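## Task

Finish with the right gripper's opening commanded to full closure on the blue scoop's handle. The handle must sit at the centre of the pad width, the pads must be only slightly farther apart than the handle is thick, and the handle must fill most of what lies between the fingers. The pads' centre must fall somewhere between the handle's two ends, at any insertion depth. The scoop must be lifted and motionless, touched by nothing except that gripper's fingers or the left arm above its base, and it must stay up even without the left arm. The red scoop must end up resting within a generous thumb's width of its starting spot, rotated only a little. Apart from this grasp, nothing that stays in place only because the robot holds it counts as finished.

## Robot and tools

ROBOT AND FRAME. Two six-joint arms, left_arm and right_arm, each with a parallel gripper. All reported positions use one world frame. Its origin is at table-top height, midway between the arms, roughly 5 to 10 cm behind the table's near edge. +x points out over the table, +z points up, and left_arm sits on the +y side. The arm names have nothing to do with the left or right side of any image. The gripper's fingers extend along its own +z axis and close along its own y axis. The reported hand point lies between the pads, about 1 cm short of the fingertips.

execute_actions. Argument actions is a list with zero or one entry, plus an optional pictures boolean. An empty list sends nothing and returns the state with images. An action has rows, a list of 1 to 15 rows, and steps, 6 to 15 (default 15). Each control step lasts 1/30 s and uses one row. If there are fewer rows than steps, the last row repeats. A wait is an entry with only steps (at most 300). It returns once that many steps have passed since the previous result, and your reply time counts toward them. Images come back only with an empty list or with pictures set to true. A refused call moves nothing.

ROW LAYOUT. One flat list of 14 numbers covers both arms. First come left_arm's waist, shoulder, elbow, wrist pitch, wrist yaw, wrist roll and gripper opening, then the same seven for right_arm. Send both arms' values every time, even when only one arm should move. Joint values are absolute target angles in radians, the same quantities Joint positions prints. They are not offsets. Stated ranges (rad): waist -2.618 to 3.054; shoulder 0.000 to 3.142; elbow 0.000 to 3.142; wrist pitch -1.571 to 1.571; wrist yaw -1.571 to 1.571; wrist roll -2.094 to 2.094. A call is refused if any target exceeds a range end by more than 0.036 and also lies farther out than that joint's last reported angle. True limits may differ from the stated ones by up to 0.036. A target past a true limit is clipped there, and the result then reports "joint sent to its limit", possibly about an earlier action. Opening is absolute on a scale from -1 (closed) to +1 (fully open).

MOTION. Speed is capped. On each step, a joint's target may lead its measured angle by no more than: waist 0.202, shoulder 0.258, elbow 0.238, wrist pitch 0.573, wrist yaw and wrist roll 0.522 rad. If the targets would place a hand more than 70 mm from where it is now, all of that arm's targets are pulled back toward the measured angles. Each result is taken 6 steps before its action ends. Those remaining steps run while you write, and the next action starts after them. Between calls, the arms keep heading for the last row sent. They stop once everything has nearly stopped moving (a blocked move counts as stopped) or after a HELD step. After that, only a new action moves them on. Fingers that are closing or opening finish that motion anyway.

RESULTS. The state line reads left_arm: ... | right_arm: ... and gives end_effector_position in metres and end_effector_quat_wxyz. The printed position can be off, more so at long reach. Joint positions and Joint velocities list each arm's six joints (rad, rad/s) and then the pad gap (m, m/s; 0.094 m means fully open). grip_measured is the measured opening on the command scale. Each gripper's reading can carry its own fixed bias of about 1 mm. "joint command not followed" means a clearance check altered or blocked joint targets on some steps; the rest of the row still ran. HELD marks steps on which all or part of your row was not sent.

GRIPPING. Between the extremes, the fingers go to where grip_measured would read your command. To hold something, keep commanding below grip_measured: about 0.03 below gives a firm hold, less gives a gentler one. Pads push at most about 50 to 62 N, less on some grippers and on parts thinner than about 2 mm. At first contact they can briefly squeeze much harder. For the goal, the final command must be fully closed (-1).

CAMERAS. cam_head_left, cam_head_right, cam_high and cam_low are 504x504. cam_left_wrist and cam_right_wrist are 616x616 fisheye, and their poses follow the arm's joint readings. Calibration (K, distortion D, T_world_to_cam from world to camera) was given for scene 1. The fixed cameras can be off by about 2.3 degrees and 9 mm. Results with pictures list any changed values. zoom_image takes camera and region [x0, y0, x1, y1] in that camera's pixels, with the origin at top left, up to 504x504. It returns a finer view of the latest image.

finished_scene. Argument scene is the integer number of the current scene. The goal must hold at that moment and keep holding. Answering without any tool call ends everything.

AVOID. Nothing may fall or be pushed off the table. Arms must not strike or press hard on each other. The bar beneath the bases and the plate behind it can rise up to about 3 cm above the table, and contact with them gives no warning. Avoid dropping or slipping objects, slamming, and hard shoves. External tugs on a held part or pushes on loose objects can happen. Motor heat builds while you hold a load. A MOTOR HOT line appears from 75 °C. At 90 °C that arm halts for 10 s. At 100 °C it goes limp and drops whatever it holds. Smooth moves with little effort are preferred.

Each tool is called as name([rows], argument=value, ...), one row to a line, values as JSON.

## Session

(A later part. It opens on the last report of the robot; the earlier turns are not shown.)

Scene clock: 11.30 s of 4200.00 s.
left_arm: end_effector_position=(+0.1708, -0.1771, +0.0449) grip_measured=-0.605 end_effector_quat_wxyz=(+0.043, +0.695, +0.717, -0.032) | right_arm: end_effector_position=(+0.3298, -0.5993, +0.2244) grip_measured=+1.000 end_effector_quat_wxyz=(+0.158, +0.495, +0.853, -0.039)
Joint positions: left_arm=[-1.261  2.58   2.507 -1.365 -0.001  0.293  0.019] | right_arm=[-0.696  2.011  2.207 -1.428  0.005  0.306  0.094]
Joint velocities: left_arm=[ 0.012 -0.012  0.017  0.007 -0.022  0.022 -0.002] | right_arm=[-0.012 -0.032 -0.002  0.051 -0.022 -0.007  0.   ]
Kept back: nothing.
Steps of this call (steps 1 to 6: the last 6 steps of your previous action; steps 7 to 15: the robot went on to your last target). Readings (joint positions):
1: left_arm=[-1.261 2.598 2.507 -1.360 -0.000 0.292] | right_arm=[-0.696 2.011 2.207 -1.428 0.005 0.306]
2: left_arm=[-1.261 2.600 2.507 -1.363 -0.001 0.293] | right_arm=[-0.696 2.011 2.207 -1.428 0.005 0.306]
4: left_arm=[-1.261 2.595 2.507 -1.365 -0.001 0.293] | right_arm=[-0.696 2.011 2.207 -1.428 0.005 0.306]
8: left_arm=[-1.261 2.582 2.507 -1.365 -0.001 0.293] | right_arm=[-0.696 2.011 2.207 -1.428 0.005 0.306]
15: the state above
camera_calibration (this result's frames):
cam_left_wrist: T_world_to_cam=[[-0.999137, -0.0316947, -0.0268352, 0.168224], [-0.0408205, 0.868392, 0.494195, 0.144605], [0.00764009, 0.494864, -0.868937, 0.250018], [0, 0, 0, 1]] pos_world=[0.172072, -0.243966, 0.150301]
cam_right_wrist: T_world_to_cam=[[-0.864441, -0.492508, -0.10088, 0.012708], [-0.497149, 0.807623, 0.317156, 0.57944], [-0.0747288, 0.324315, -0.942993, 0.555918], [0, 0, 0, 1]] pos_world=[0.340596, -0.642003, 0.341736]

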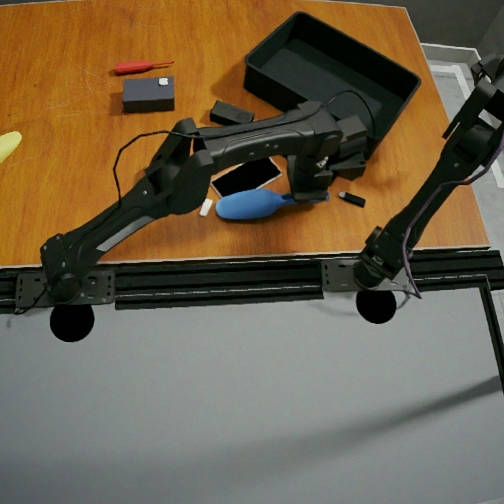

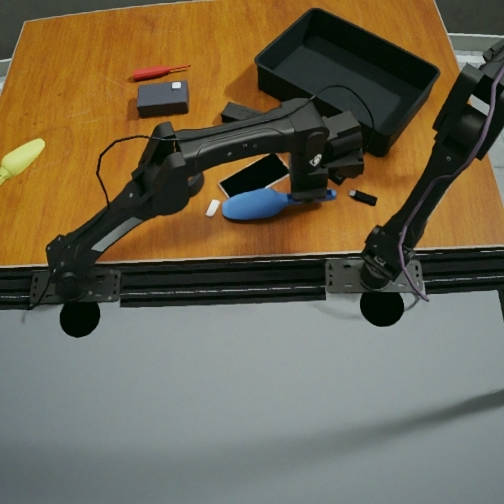

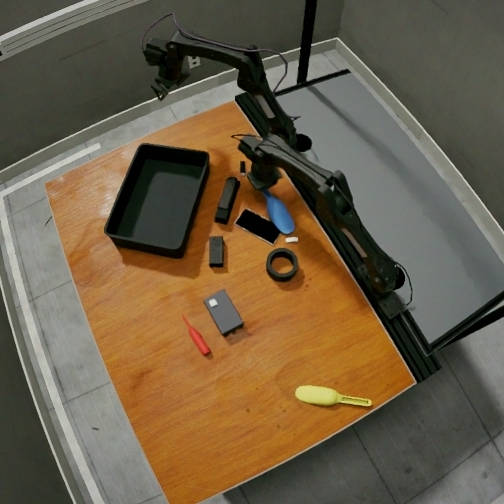

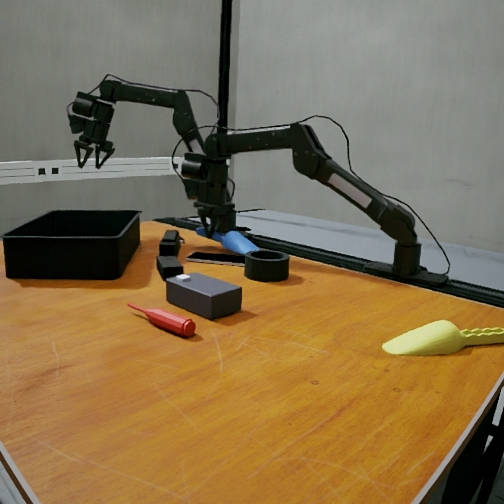

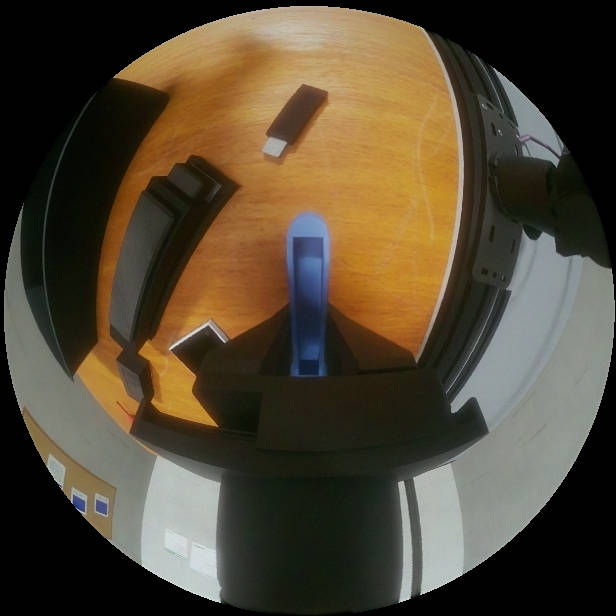

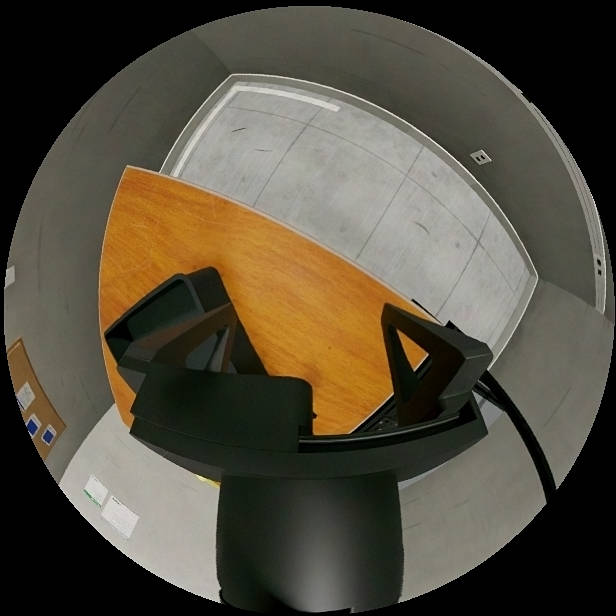

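execute_actions([
  {"rows":[[-1.27,2.585,2.522,-1.37,0,0.3,-1,-0.7,1.356,1.046,-1.26,0,-0.9,1]]},
])

execute_actions([
  {"rows":[[-1.27,2.585,2.522,-1.37,0,0.3,0.2,-0.7,1.356,1.046,-1.26,0,-0.9,1]]},
])

execute_actions([
  {"rows":[[-1.27,2.35,2.522,-1.37,0,0.3,0.2,-0.7,1.356,1.046,-1.26,0,-0.9,1]]},
])

execute_actions([
  {"rows":[[0,2.0,2.2,-1.37,0,0.3,0.2,-0.7,1.356,1.046,-1.26,0,-0.9,1]]},
])

execute_actions([
  {"rows":[[0,2.0,2.2,-1.37,0,0.3,0.2,0.67,1.356,1.046,-1.26,0,-0.9,1]]},
])

execute_actions([
  {"steps":50},
], pictures=true)

Scene clock: 12.30 s of 4200.00 s.
left_arm: end_effector_position=(+0.1703, -0.1758, +0.0365) grip_measured=-0.605 end_effector_quat_wxyz=(+0.035, +0.696, +0.717, -0.028) | right_arm: end_effector_position=(+0.2188, -0.4970, +0.2131) grip_measured=+1.000 end_effector_quat_wxyz=(+0.128, +0.092, +0.982, -0.103)
Joint positions: left_arm=[-1.261  2.596  2.507 -1.365 -0.001  0.293  0.019] | right_arm=[-0.697  1.372  1.426 -1.282  0.005 -0.559  0.094]
Joint velocities: left_arm=[-0.002  0.017 -0.012  0.007 -0.051 -0.022  0.   ] | right_arm=[-0.012 -1.687 -2.098 -0.037  0.051 -2.249  0.   ]
Steps of this call (steps 1 to 15: the robot went on to your last target; steps 16 to 21: nothing new was sent; steps 22 to 30: the first 9 steps of this action). Readings (joint positions):
22: left_arm=[-1.261 2.581 2.507 -1.365 -0.001 0.293] | right_arm=[-0.697 1.973 2.144 -1.377 0.005 0.224]
23: left_arm=[-1.261 2.582 2.507 -1.365 -0.001 0.293] | right_arm=[-0.697 1.913 2.045 -1.333 0.005 0.124]
25: left_arm=[-1.261 2.586 2.507 -1.365 -0.001 0.293] | right_arm=[-0.697 1.770 1.854 -1.302 0.005 -0.075]
29: left_arm=[-1.261 2.595 2.507 -1.365 -0.001 0.293] | right_arm=[-0.697 1.437 1.501 -1.279 0.005 -0.474]
30: the state above

Scene clock: 12.80 s of 4200.00 s.
left_arm: end_effector_position=(+0.1702, -0.1758, +0.0363) grip_measured=+0.198 end_effector_quat_wxyz=(+0.035, +0.696, +0.717, -0.028) | right_arm: end_effector_position=(+0.1539, -0.4374, +0.0988) grip_measured=+1.000 end_effector_quat_wxyz=(-0.027, -0.067, +0.997, +0.023)
Joint positions: left_arm=[-1.261  2.597  2.507 -1.365 -0.001  0.293  0.056] | right_arm=[-0.697  1.38   1.026 -1.274  0.005 -0.879  0.094]
Joint velocities: left_arm=[ 0.007 -0.012 -0.002  0.037 -0.007 -0.022 -0.   ] | right_arm=[-0.007 -0.012  0.017  0.037 -0.022 -0.081  0.   ]
Steps of this call (steps 1 to 6: the last 6 steps of your previous action; steps 7 to 15: the first 9 steps of this action). Readings (joint positions):
7: left_arm=[-1.261 2.597 2.507 -1.365 -0.001 0.293] | right_arm=[-0.697 1.377 1.035 -1.284 0.005 -0.820]
8: left_arm=[-1.261 2.597 2.507 -1.365 -0.001 0.293] | right_arm=[-0.697 1.384 1.027 -1.284 0.005 -0.835]
10: left_arm=[-1.261 2.597 2.507 -1.365 -0.001 0.293] | right_arm=[-0.697 1.383 1.026 -1.279 0.005 -0.855]
14: left_arm=[-1.261 2.597 2.507 -1.365 -0.001 0.293] | right_arm=[-0.697 1.380 1.026 -1.274 0.005 -0.876]
15: the state above

Scene clock: 13.30 s of 4200.00 s.
left_arm: end_effector_position=(+0.1737, -0.1798, +0.1408) grip_measured=+0.198 end_effector_quat_wxyz=(+0.123, +0.688, +0.711, -0.074) | right_arm: end_effector_position=(+0.1544, -0.4379, +0.0987) grip_measured=+1.000 end_effector_quat_wxyz=(-0.026, -0.072, +0.997, +0.022)
Joint positions: left_arm=[-1.261  2.386  2.499 -1.369 -0.001  0.293  0.056] | right_arm=[-0.697  1.38   1.026 -1.271  0.005 -0.89   0.094]
Joint velocities: left_arm=[ 0.002 -0.706  0.178 -0.007 -0.037 -0.066  0.   ] | right_arm=[-0.007 -0.007  0.022  0.022 -0.007  0.022  0.   ]
Steps of this call (steps 1 to 6: the last 6 steps of your previous action; steps 7 to 15: the first 9 steps of this action). Readings (joint positions):
7: left_arm=[-1.261 2.587 2.503 -1.364 -0.001 0.293] | right_arm=[-0.697 1.380 1.026 -1.271 0.005 -0.888]
8: left_arm=[-1.261 2.574 2.496 -1.366 -0.001 0.293] | right_arm=[-0.697 1.380 1.026 -1.271 0.005 -0.889]
10: left_arm=[-1.261 2.532 2.493 -1.369 -0.001 0.293] | right_arm=[-0.697 1.380 1.026 -1.271 0.005 -0.889]
14: left_arm=[-1.261 2.412 2.494 -1.369 -0.001 0.293] | right_arm=[-0.697 1.380 1.026 -1.271 0.005 -0.890]
15: the state above

Scene clock: 13.80 s of 4200.00 s.
left_arm: end_effector_position=(+0.2797, -0.0678, +0.1929) grip_measured=+0.198 end_effector_quat_wxyz=(+0.143, +0.577, +0.802, -0.059) | right_arm: end_effector_position=(+0.1544, -0.4379, +0.0987) grip_measured=+1.000 end_effector_quat_wxyz=(-0.026, -0.072, +0.997, +0.022)
Joint positions: left_arm=[-0.967  2.099  2.227 -1.357  0.009  0.293  0.056] | right_arm=[-0.697  1.38   1.026 -1.271  0.005 -0.891  0.094]
Joint velocities: left_arm=[ 1.37  -0.564 -0.159 -0.022 -0.066  0.007  0.   ] | right_arm=[-0.012 -0.017 -0.007 -0.051 -0.022  0.022  0.   ]
Steps of this call (steps 1 to 6: the last 6 steps of your previous action; steps 7 to 15: the first 9 steps of this action). Readings (joint positions):
7: left_arm=[-1.251 2.318 2.481 -1.350 0.004 0.293] | right_arm=[-0.697 1.380 1.026 -1.271 0.005 -0.891]
8: left_arm=[-1.236 2.289 2.422 -1.344 0.008 0.293] | right_arm=[-0.697 1.380 1.026 -1.271 0.005 -0.891]
10: left_arm=[-1.181 2.225 2.322 -1.351 0.010 0.293] | right_arm=[-0.697 1.380 1.026 -1.271 0.005 -0.891]
14: left_arm=[-1.015 2.119 2.235 -1.357 0.009 0.293] | right_arm=[-0.697 1.380 1.026 -1.271 0.005 -0.891]
15: the state above

Scene clock: 14.30 s of 4200.00 s.
left_arm: end_effector_position=(+0.4698, +0.2748, +0.2162) grip_measured=+0.199 end_effector_quat_wxyz=(+0.177, +0.190, +0.965, +0.026) | right_arm: end_effector_position=(+0.2126, -0.3246, +0.0986) grip_measured=+1.000 end_effector_quat_wxyz=(-0.022, -0.376, +0.926, +0.007)
Joint positions: left_arm=[-0.105  2.035  2.206 -1.354  0.001  0.293  0.056] | right_arm=[-0.071  1.38   1.026 -1.25   0.015 -0.891  0.094]
Joint velocities: left_arm=[ 1.629  0.017 -0.007  0.007 -0.007  0.007 -0.   ] | right_arm=[ 2.142 -0.027 -0.017  0.081 -0.066  0.11   0.   ]
Steps of this call (steps 1 to 6: the last 6 steps of your previous action; steps 7 to 15: the first 9 steps of this action). Readings (joint positions):
7: left_arm=[-0.576 2.035 2.221 -1.356 0.005 0.293] | right_arm=[-0.668 1.380 1.026 -1.271 0.019 -0.890]
8: left_arm=[-0.517 2.035 2.220 -1.355 0.004 0.293] | right_arm=[-0.604 1.380 1.026 -1.268 0.024 -0.890]
10: left_arm=[-0.398 2.035 2.213 -1.354 0.003 0.293] | right_arm=[-0.453 1.380 1.026 -1.260 0.021 -0.891]
14: left_arm=[-0.163 2.035 2.206 -1.354 0.002 0.293] | right_arm=[-0.147 1.380 1.026 -1.251 0.015 -0.891]
15: the state above

Scene clock: 15.97 s of 4200.00 s.
left_arm: end_effector_position=(+0.4710, +0.3232, +0.2168) grip_measured=+0.199 end_effector_quat_wxyz=(+0.174, +0.141, +0.974, +0.039) | right_arm: end_effector_position=(+0.1739, -0.1724, +0.1001) grip_measured=+1.000 end_effector_quat_wxyz=(+0.018, +0.689, -0.725, -0.009)
Joint positions: left_arm=[-0.003  2.035  2.206 -1.357 -0.006  0.293  0.056] | right_arm=[ 0.674  1.38   1.026 -1.248 -0.001 -0.894  0.094]
Joint velocities: left_arm=[-0.032  0.002 -0.007 -0.007  0.007 -0.007  0.001] | right_arm=[-0.007 -0.012  0.007 -0.007  0.007  0.066  0.   ]
Kept back: nothing.
Steps of this call (steps 1 to 6: the last 6 steps of your previous action; steps 7 to 30: the robot went on to your last target; steps 31 to 50: nothing new was sent). Readings (joint positions):
1: left_arm=[-0.051 2.035 2.206 -1.354 -0.001 0.293] | right_arm=[0.006 1.380 1.026 -1.250 0.014 -0.891]
2: left_arm=[-0.008 2.035 2.206 -1.354 -0.008 0.293] | right_arm=[0.082 1.380 1.026 -1.249 0.013 -0.892]
4: left_arm=[0.039 2.035 2.206 -1.354 -0.019 0.293] | right_arm=[0.234 1.380 1.026 -1.248 0.012 -0.892]
8: left_arm=[0.021 2.035 2.206 -1.356 -0.017 0.293] | right_arm=[0.540 1.380 1.026 -1.248 0.011 -0.892]
50: the state above
All arms were judged still, so your last target was given up. Only a new action makes them travel on or press farther. Fingers that are still opening or closing keep moving.
camera_calibration (this result's frames):
cam_left_wrist: T_world_to_cam=[[-0.255845, -0.956758, -0.138408, 0.461658], [-0.936906, 0.210119, 0.279387, 0.318857], [-0.238224, 0.201155, -0.950151, 0.377839], [0, 0, 0, 1]] pos_world=[0.506862, 0.298693, 0.333816]
cam_right_wrist: T_world_to_cam=[[0.996651, -0.0695454, -0.0430207, -0.180875], [-0.0293939, -0.795579, 0.605137, -0.189973], [-0.0763108, -0.601845, -0.794958, 0.11437], [0, 0, 0, 1]] pos_world=[0.183412, -0.0948845, 0.198098]

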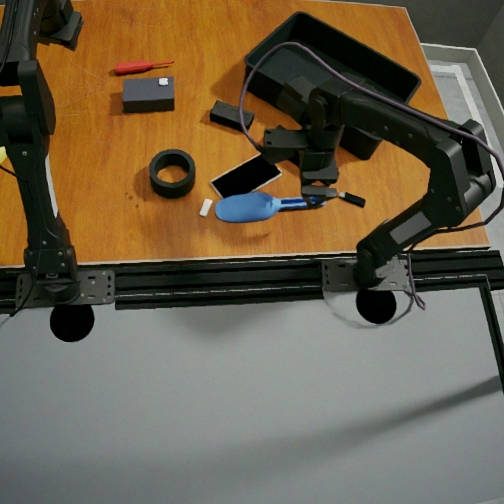

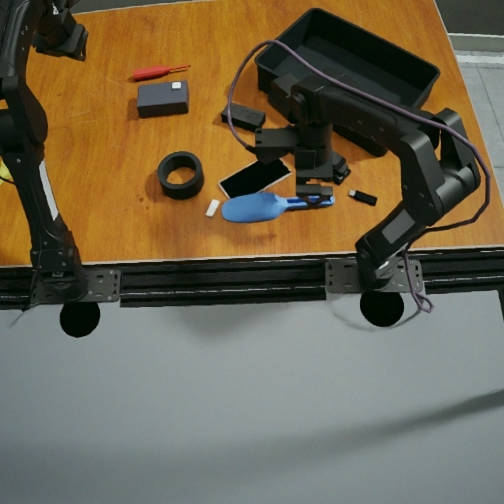

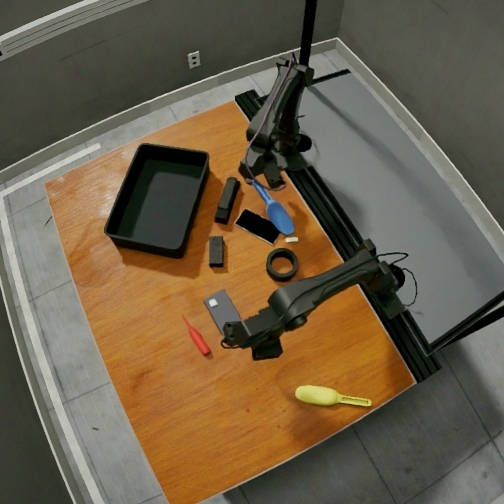

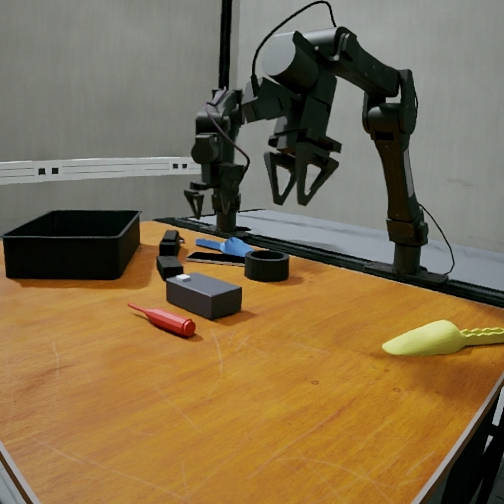

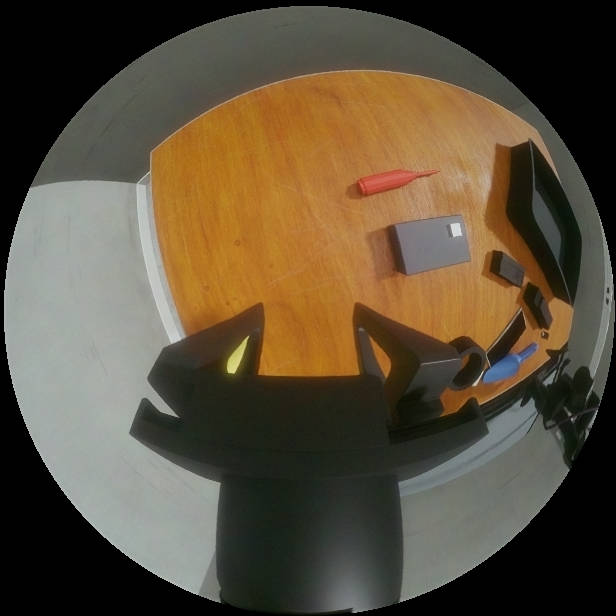

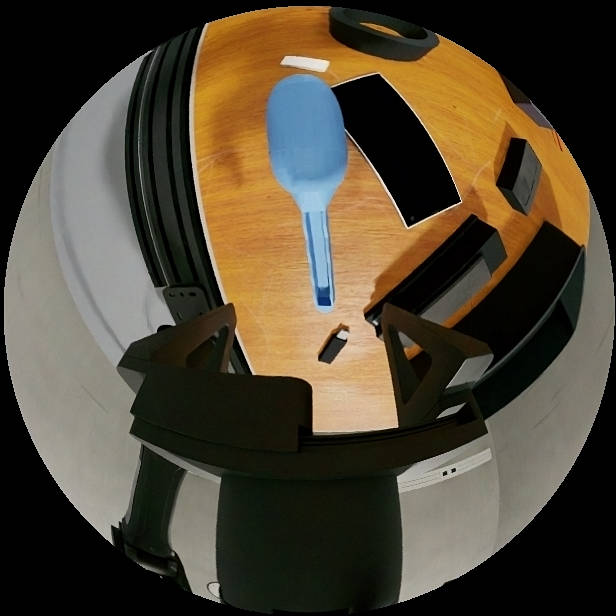

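execute_actions([
  {"rows":[[0,2.0,2.2,-1.37,0,0.3,0.2,0.635,1.40,0.875,-1.03,0,-1.03,0.3]]},
])

execute_actions([
  {"steps":20},
], pictures=true)

Scene clock: 16.57 s of 4200.00 s.
left_arm: end_effector_position=(+0.4709, +0.3232, +0.2168) grip_measured=+0.199 end_effector_quat_wxyz=(+0.174, +0.141, +0.974, +0.039) | right_arm: end_effector_position=(+0.1736, -0.1812, +0.0560) grip_measured=+0.303 end_effector_quat_wxyz=(+0.023, +0.715, -0.698, -0.011)
Joint positions: left_arm=[-0.003  2.035  2.206 -1.357 -0.006  0.293  0.056] | right_arm=[ 0.64   1.408  0.87  -1.076  0.001 -1.004  0.061]
Joint velocities: left_arm=[ 0.007  0.007 -0.002  0.037  0.007  0.037 -0.   ] | right_arm=[-0.002  0.007 -0.007  0.33  -0.007  0.007  0.   ]
Steps of this call (steps 1 to 9: nothing new was sent; steps 10 to 18: the first 9 steps of this action). Readings (joint positions):
10: left_arm=[-0.003 2.035 2.206 -1.357 -0.006 0.293] | right_arm=[0.669 1.378 1.004 -1.215 -0.002 -0.915]
11: left_arm=[-0.003 2.035 2.206 -1.357 -0.006 0.293] | right_arm=[0.659 1.377 0.967 -1.169 -0.002 -0.937]
13: left_arm=[-0.003 2.035 2.206 -1.357 -0.006 0.293] | right_arm=[0.643 1.393 0.903 -1.121 -0.000 -0.967]
17: left_arm=[-0.003 2.035 2.206 -1.357 -0.006 0.293] | right_arm=[0.640 1.408 0.870 -1.087 0.001 -0.999]
18: the state above

Scene clock: 17.23 s of 4200.00 s.
left_arm: end_effector_position=(+0.4709, +0.3232, +0.2168) grip_measured=+0.199 end_effector_quat_wxyz=(+0.174, +0.141, +0.974, +0.039) | right_arm: end_effector_position=(+0.1806, -0.1765, +0.0558) grip_measured=+0.302 end_effector_quat_wxyz=(+0.006, +0.721, -0.692, -0.007)
Joint positions: left_arm=[-0.003  2.035  2.206 -1.357 -0.006  0.293  0.056] | right_arm=[ 0.64   1.408  0.87  -1.042  0.001 -1.021  0.061]
Joint velocities: left_arm=[-0.022  0.002 -0.012  0.007  0.139  0.007 -0.   ] | right_arm=[ 0.017  0.002 -0.017 -0.081  0.022 -0.066  0.001]
Kept back: nothing.
Steps of this call (steps 1 to 6: the last 6 steps of your previous action; steps 7 to 20: the robot went on to your last target). Readings (joint positions):
1: left_arm=[-0.003 2.035 2.206 -1.357 -0.006 0.293] | right_arm=[0.640 1.408 0.870 -1.068 0.001 -1.007]
2: left_arm=[-0.003 2.035 2.206 -1.357 -0.006 0.293] | right_arm=[0.640 1.408 0.870 -1.062 0.001 -1.010]
4: left_arm=[-0.003 2.035 2.206 -1.357 -0.006 0.293] | right_arm=[0.640 1.408 0.870 -1.054 0.001 -1.014]
8: left_arm=[-0.003 2.035 2.206 -1.357 -0.006 0.293] | right_arm=[0.640 1.408 0.870 -1.046 0.001 -1.018]
20: the state above
camera_calibration (this result's frames):
cam_left_wrist: T_world_to_cam=[[-0.255891, -0.956761, -0.138307, 0.461631], [-0.936801, 0.210113, 0.279744, 0.318658], [-0.238588, 0.20115, -0.95006, 0.377939], [0, 0, 0, 1]] pos_world=[0.506818, 0.298693, 0.33377]
cam_right_wrist: T_world_to_cam=[[0.999425, 0.0228832, -0.0250294, -0.174883], [0.0332774, -0.803974, 0.593732, -0.17836], [-0.00653651, -0.594223, -0.804273, 0.0664294], [0, 0, 0, 1]] pos_world=[0.181152, -0.0999214, 0.154948]

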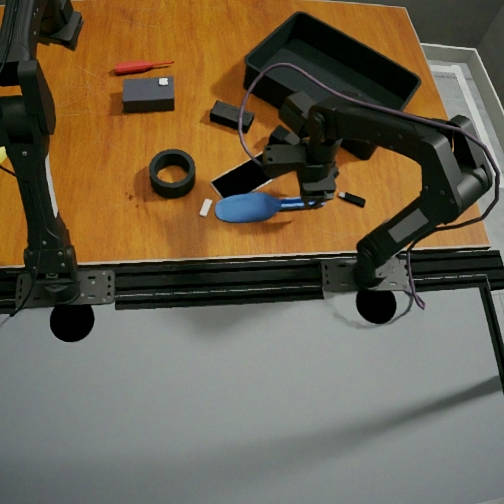

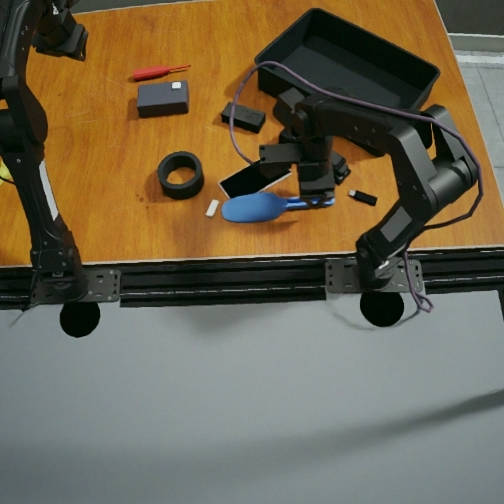

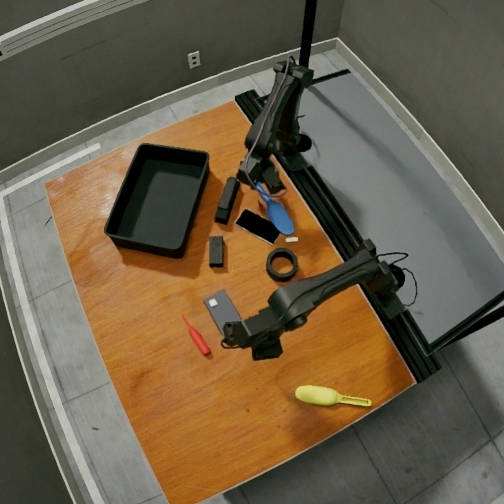

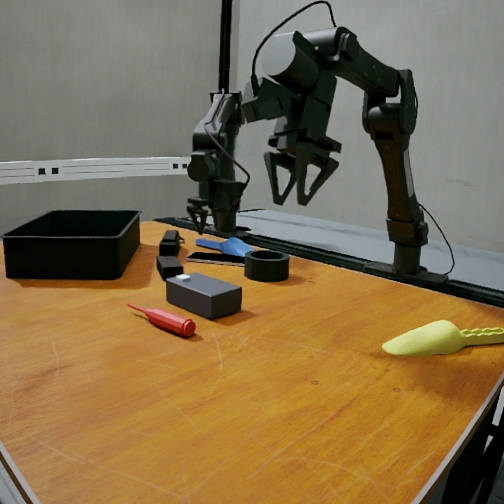

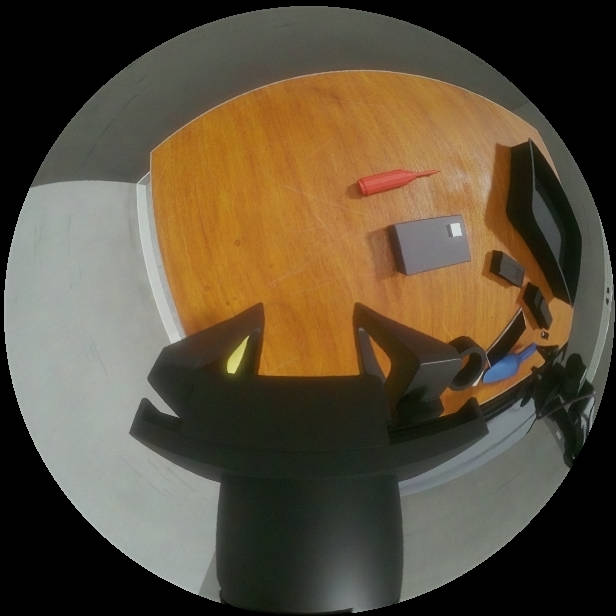

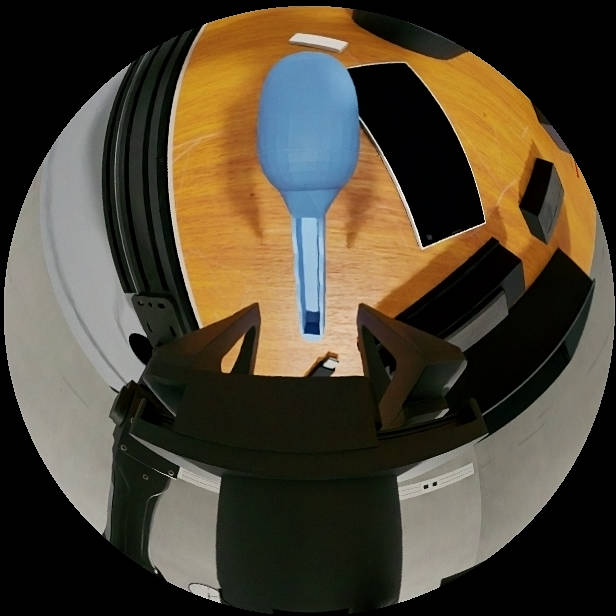

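execute_actions([
  {"rows":[[0,2.0,2.2,-1.37,0,0.3,0.2,0.635,1.465,0.76,-0.85,0,-1.03,0.3]]},
])

execute_actions([
  {"steps":15},
])

execute_actions([
  {"rows":[[0,2.0,2.2,-1.37,0,0.3,0.2,0.635,1.465,0.76,-0.85,0,-1.03,-1]]},
])

execute_actions([
  {"rows":[[0,2.0,2.2,-1.37,0,0.3,0.2,0.635,1.356,1.046,-1.26,0,-1.03,-1]]},
])

execute_actions([
  {"steps":25},
], pictures=true)

Scene clock: 17.90 s of 4200.00 s.
left_arm: end_effector_position=(+0.4709, +0.3232, +0.2168) grip_measured=+0.199 end_effector_quat_wxyz=(+0.174, +0.141, +0.974, +0.039) | right_arm: end_effector_position=(+0.1747, -0.1799, +0.0171) grip_measured=+0.302 end_effector_quat_wxyz=(+0.019, +0.721, -0.692, -0.010)
Joint positions: left_arm=[-0.003  2.035  2.206 -1.357 -0.006  0.293  0.056] | right_arm=[ 0.64   1.472  0.758 -0.893  0.001 -1.021  0.061]
Joint velocities: left_arm=[-0.012  0.002 -0.007 -0.007  0.007 -0.037  0.001] | right_arm=[ 0.002 -0.012 -0.007  0.198  0.007  0.007  0.001]
Steps of this call (steps 1 to 11: the robot went on to your last target; steps 12 to 20: the first 9 steps of this action). Readings (joint positions):
12: left_arm=[-0.003 2.035 2.206 -1.357 -0.006 0.293] | right_arm=[0.640 1.411 0.854 -1.015 0.001 -1.021]
13: left_arm=[-0.003 2.035 2.206 -1.357 -0.006 0.293] | right_arm=[0.640 1.418 0.830 -0.974 0.001 -1.021]
15: left_arm=[-0.003 2.035 2.206 -1.357 -0.006 0.293] | right_arm=[0.640 1.449 0.786 -0.930 0.001 -1.021]
19: left_arm=[-0.003 2.035 2.206 -1.357 -0.006 0.293] | right_arm=[0.640 1.472 0.758 -0.901 0.001 -1.021]
20: the state above

Scene clock: 18.40 s of 4200.00 s.
left_arm: end_effector_position=(+0.4709, +0.3232, +0.2168) grip_measured=+0.199 end_effector_quat_wxyz=(+0.174, +0.141, +0.974, +0.039) | right_arm: end_effector_position=(+0.1809, -0.1757, +0.0169) grip_measured=+0.302 end_effector_quat_wxyz=(+0.005, +0.722, -0.692, -0.007)
Joint positions: left_arm=[-0.003  2.035  2.206 -1.357 -0.006  0.293  0.056] | right_arm=[ 0.64   1.472  0.758 -0.862  0.001 -1.021  0.061]
Joint velocities: left_arm=[-0.007 -0.002 -0.007 -0.051 -0.022 -0.007  0.001] | right_arm=[-0.007  0.007  0.017  0.022  0.007 -0.007 -0.001]
Kept back: nothing.
Steps of this call (steps 1 to 6: the last 6 steps of your previous action; steps 7 to 15: the robot went on to your last target). Readings (joint positions):
1: left_arm=[-0.003 2.035 2.206 -1.357 -0.006 0.293] | right_arm=[0.640 1.472 0.758 -0.885 0.001 -1.021]
2: left_arm=[-0.003 2.035 2.206 -1.357 -0.006 0.293] | right_arm=[0.640 1.472 0.758 -0.880 0.001 -1.021]
4: left_arm=[-0.003 2.035 2.206 -1.357 -0.006 0.293] | right_arm=[0.640 1.472 0.758 -0.872 0.001 -1.021]
8: left_arm=[-0.003 2.035 2.206 -1.357 -0.006 0.293] | right_arm=[0.640 1.472 0.758 -0.865 0.001 -1.021]
15: the state above

Scene clock: 18.70 s of 4200.00 s.
left_arm: end_effector_position=(+0.4709, +0.3232, +0.2168) grip_measured=+0.199 end_effector_quat_wxyz=(+0.174, +0.141, +0.974, +0.039) | right_arm: end_effector_position=(+0.1816, -0.1751, +0.0169) grip_measured=-0.613 end_effector_quat_wxyz=(+0.003, +0.722, -0.692, -0.007)
Joint positions: left_arm=[-0.003  2.035  2.206 -1.357 -0.006  0.293  0.056] | right_arm=[ 0.64   1.472  0.758 -0.859  0.    -1.023  0.018]
Joint velocities: left_arm=[-0.002  0.017 -0.022  0.037 -0.051  0.066 -0.   ] | right_arm=[-0.007 -0.012 -0.002  0.051 -0.066 -0.022 -0.   ]
Steps of this call (steps 1 to 9: the first 9 steps of this action). Readings (joint positions):
1: left_arm=[-0.003 2.035 2.206 -1.357 -0.006 0.293] | right_arm=[0.640 1.472 0.758 -0.862 0.001 -1.022]
2: left_arm=[-0.003 2.035 2.206 -1.357 -0.006 0.293] | right_arm=[0.640 1.472 0.758 -0.862 0.001 -1.022]
4: left_arm=[-0.003 2.035 2.206 -1.357 -0.006 0.293] | right_arm=[0.640 1.472 0.758 -0.862 0.000 -1.023]
8: left_arm=[-0.003 2.035 2.206 -1.357 -0.006 0.293] | right_arm=[0.640 1.472 0.758 -0.859 0.000 -1.023]
9: the state above

Scene clock: 19.20 s of 4200.00 s.
left_arm: end_effector_position=(+0.4709, +0.3232, +0.2168) grip_measured=+0.199 end_effector_quat_wxyz=(+0.174, +0.141, +0.974, +0.039) | right_arm: end_effector_position=(+0.1993, -0.1654, +0.1100) grip_measured=-0.613 end_effector_quat_wxyz=(-0.042, +0.722, -0.691, +0.005)
Joint positions: left_arm=[-0.003  2.035  2.206 -1.357 -0.006  0.293  0.056] | right_arm=[ 0.64   1.355  1.043 -1.169  0.004 -1.024  0.018]
Joint velocities: left_arm=[-0.007  0.007  0.002 -0.007 -0.022  0.081  0.   ] | right_arm=[-0.007  0.007  0.007 -0.579 -0.051 -0.007  0.   ]
Steps of this call (steps 1 to 6: the last 6 steps of your previous action; steps 7 to 15: the first 9 steps of this action). Readings (joint positions):
7: left_arm=[-0.003 2.035 2.206 -1.357 -0.006 0.293] | right_arm=[0.640 1.469 0.786 -0.911 0.002 -1.023]
8: left_arm=[-0.003 2.035 2.206 -1.357 -0.006 0.293] | right_arm=[0.640 1.461 0.834 -0.991 0.003 -1.024]
10: left_arm=[-0.003 2.035 2.206 -1.357 -0.006 0.293] | right_arm=[0.640 1.422 0.945 -1.089 0.004 -1.024]
14: left_arm=[-0.003 2.035 2.206 -1.357 -0.006 0.293] | right_arm=[0.640 1.357 1.043 -1.152 0.004 -1.024]
15: the state above

Scene clock: 20.03 s of 4200.00 s.
left_arm: end_effector_position=(+0.4709, +0.3232, +0.2168) grip_measured=+0.199 end_effector_quat_wxyz=(+0.174, +0.141, +0.974, +0.039) | right_arm: end_effector_position=(+0.1828, -0.1764, +0.1087) grip_measured=-0.613 end_effector_quat_wxyz=(-0.002, +0.722, -0.691, -0.004)
Joint positions: left_arm=[-0.003  2.035  2.206 -1.357 -0.006  0.293  0.056] | right_arm=[ 0.64   1.357  1.043 -1.249  0.004 -1.024  0.018]
Joint velocities: left_arm=[-0.002  0.002 -0.007 -0.007 -0.081 -0.095 -0.001] | right_arm=[-0.002  0.012 -0.002  0.007 -0.007 -0.051 -0.   ]
Kept back: nothing.
Steps of this call (steps 1 to 6: the last 6 steps of your previous action; steps 7 to 25: the robot went on to your last target). Readings (joint positions):
1: left_arm=[-0.003 2.035 2.206 -1.357 -0.006 0.293] | right_arm=[0.640 1.357 1.043 -1.187 0.004 -1.024]
2: left_arm=[-0.003 2.035 2.206 -1.357 -0.006 0.293] | right_arm=[0.640 1.357 1.043 -1.202 0.004 -1.024]
4: left_arm=[-0.003 2.035 2.206 -1.357 -0.006 0.293] | right_arm=[0.640 1.357 1.043 -1.222 0.004 -1.024]
8: left_arm=[-0.003 2.035 2.206 -1.357 -0.006 0.293] | right_arm=[0.640 1.357 1.043 -1.240 0.004 -1.024]
25: the state above
camera_calibration (this result's frames):
cam_left_wrist: T_world_to_cam=[[-0.255891, -0.956761, -0.138307, 0.461631], [-0.936801, 0.210113, 0.279744, 0.318658], [-0.238588, 0.20115, -0.95006, 0.377939], [0, 0, 0, 1]] pos_world=[0.506818, 0.298693, 0.33377]
cam_right_wrist: T_world_to_cam=[[0.999629, 0.0258657, -0.00857287, -0.177064], [0.0259579, -0.808187, 0.588354, -0.208636], [0.00828971, -0.588358, -0.808558, 0.107844], [0, 0, 0, 1]] pos_world=[0.18152, -0.100587, 0.208432]

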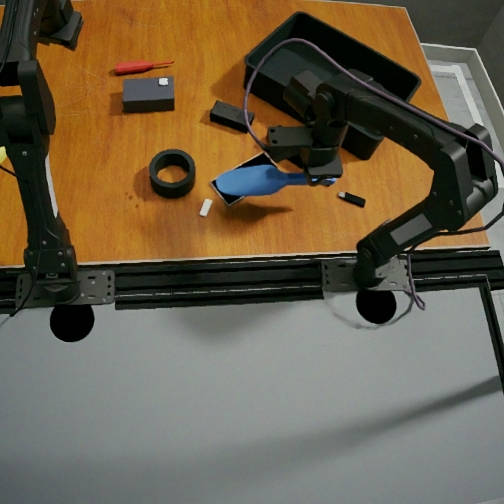

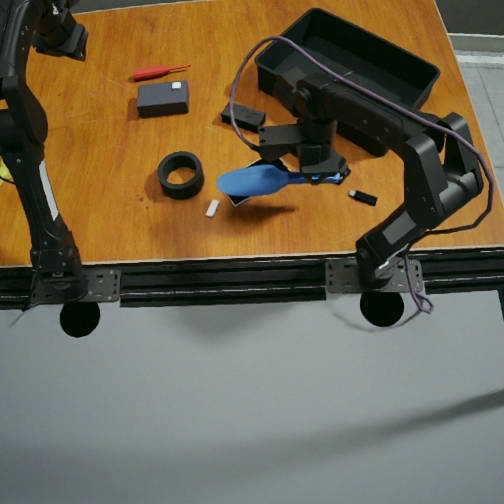

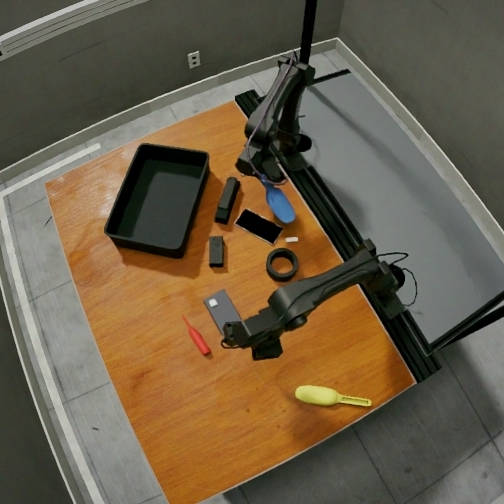

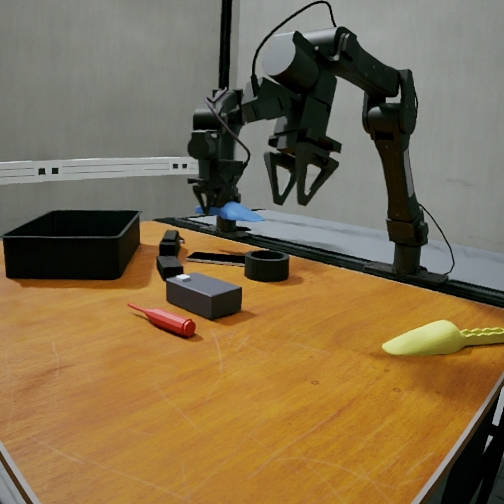

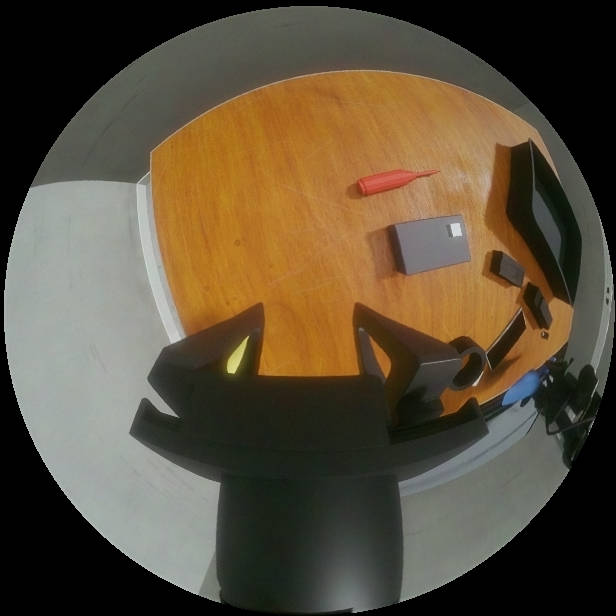

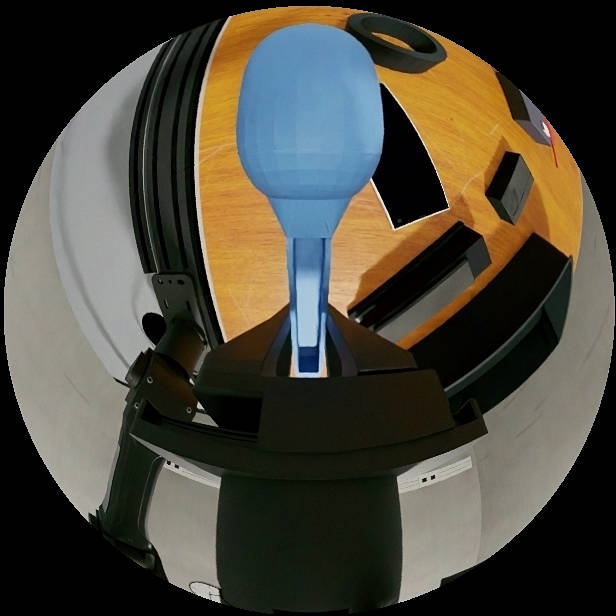

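finished_scene(scene=1)

The scene is finished: the task was done.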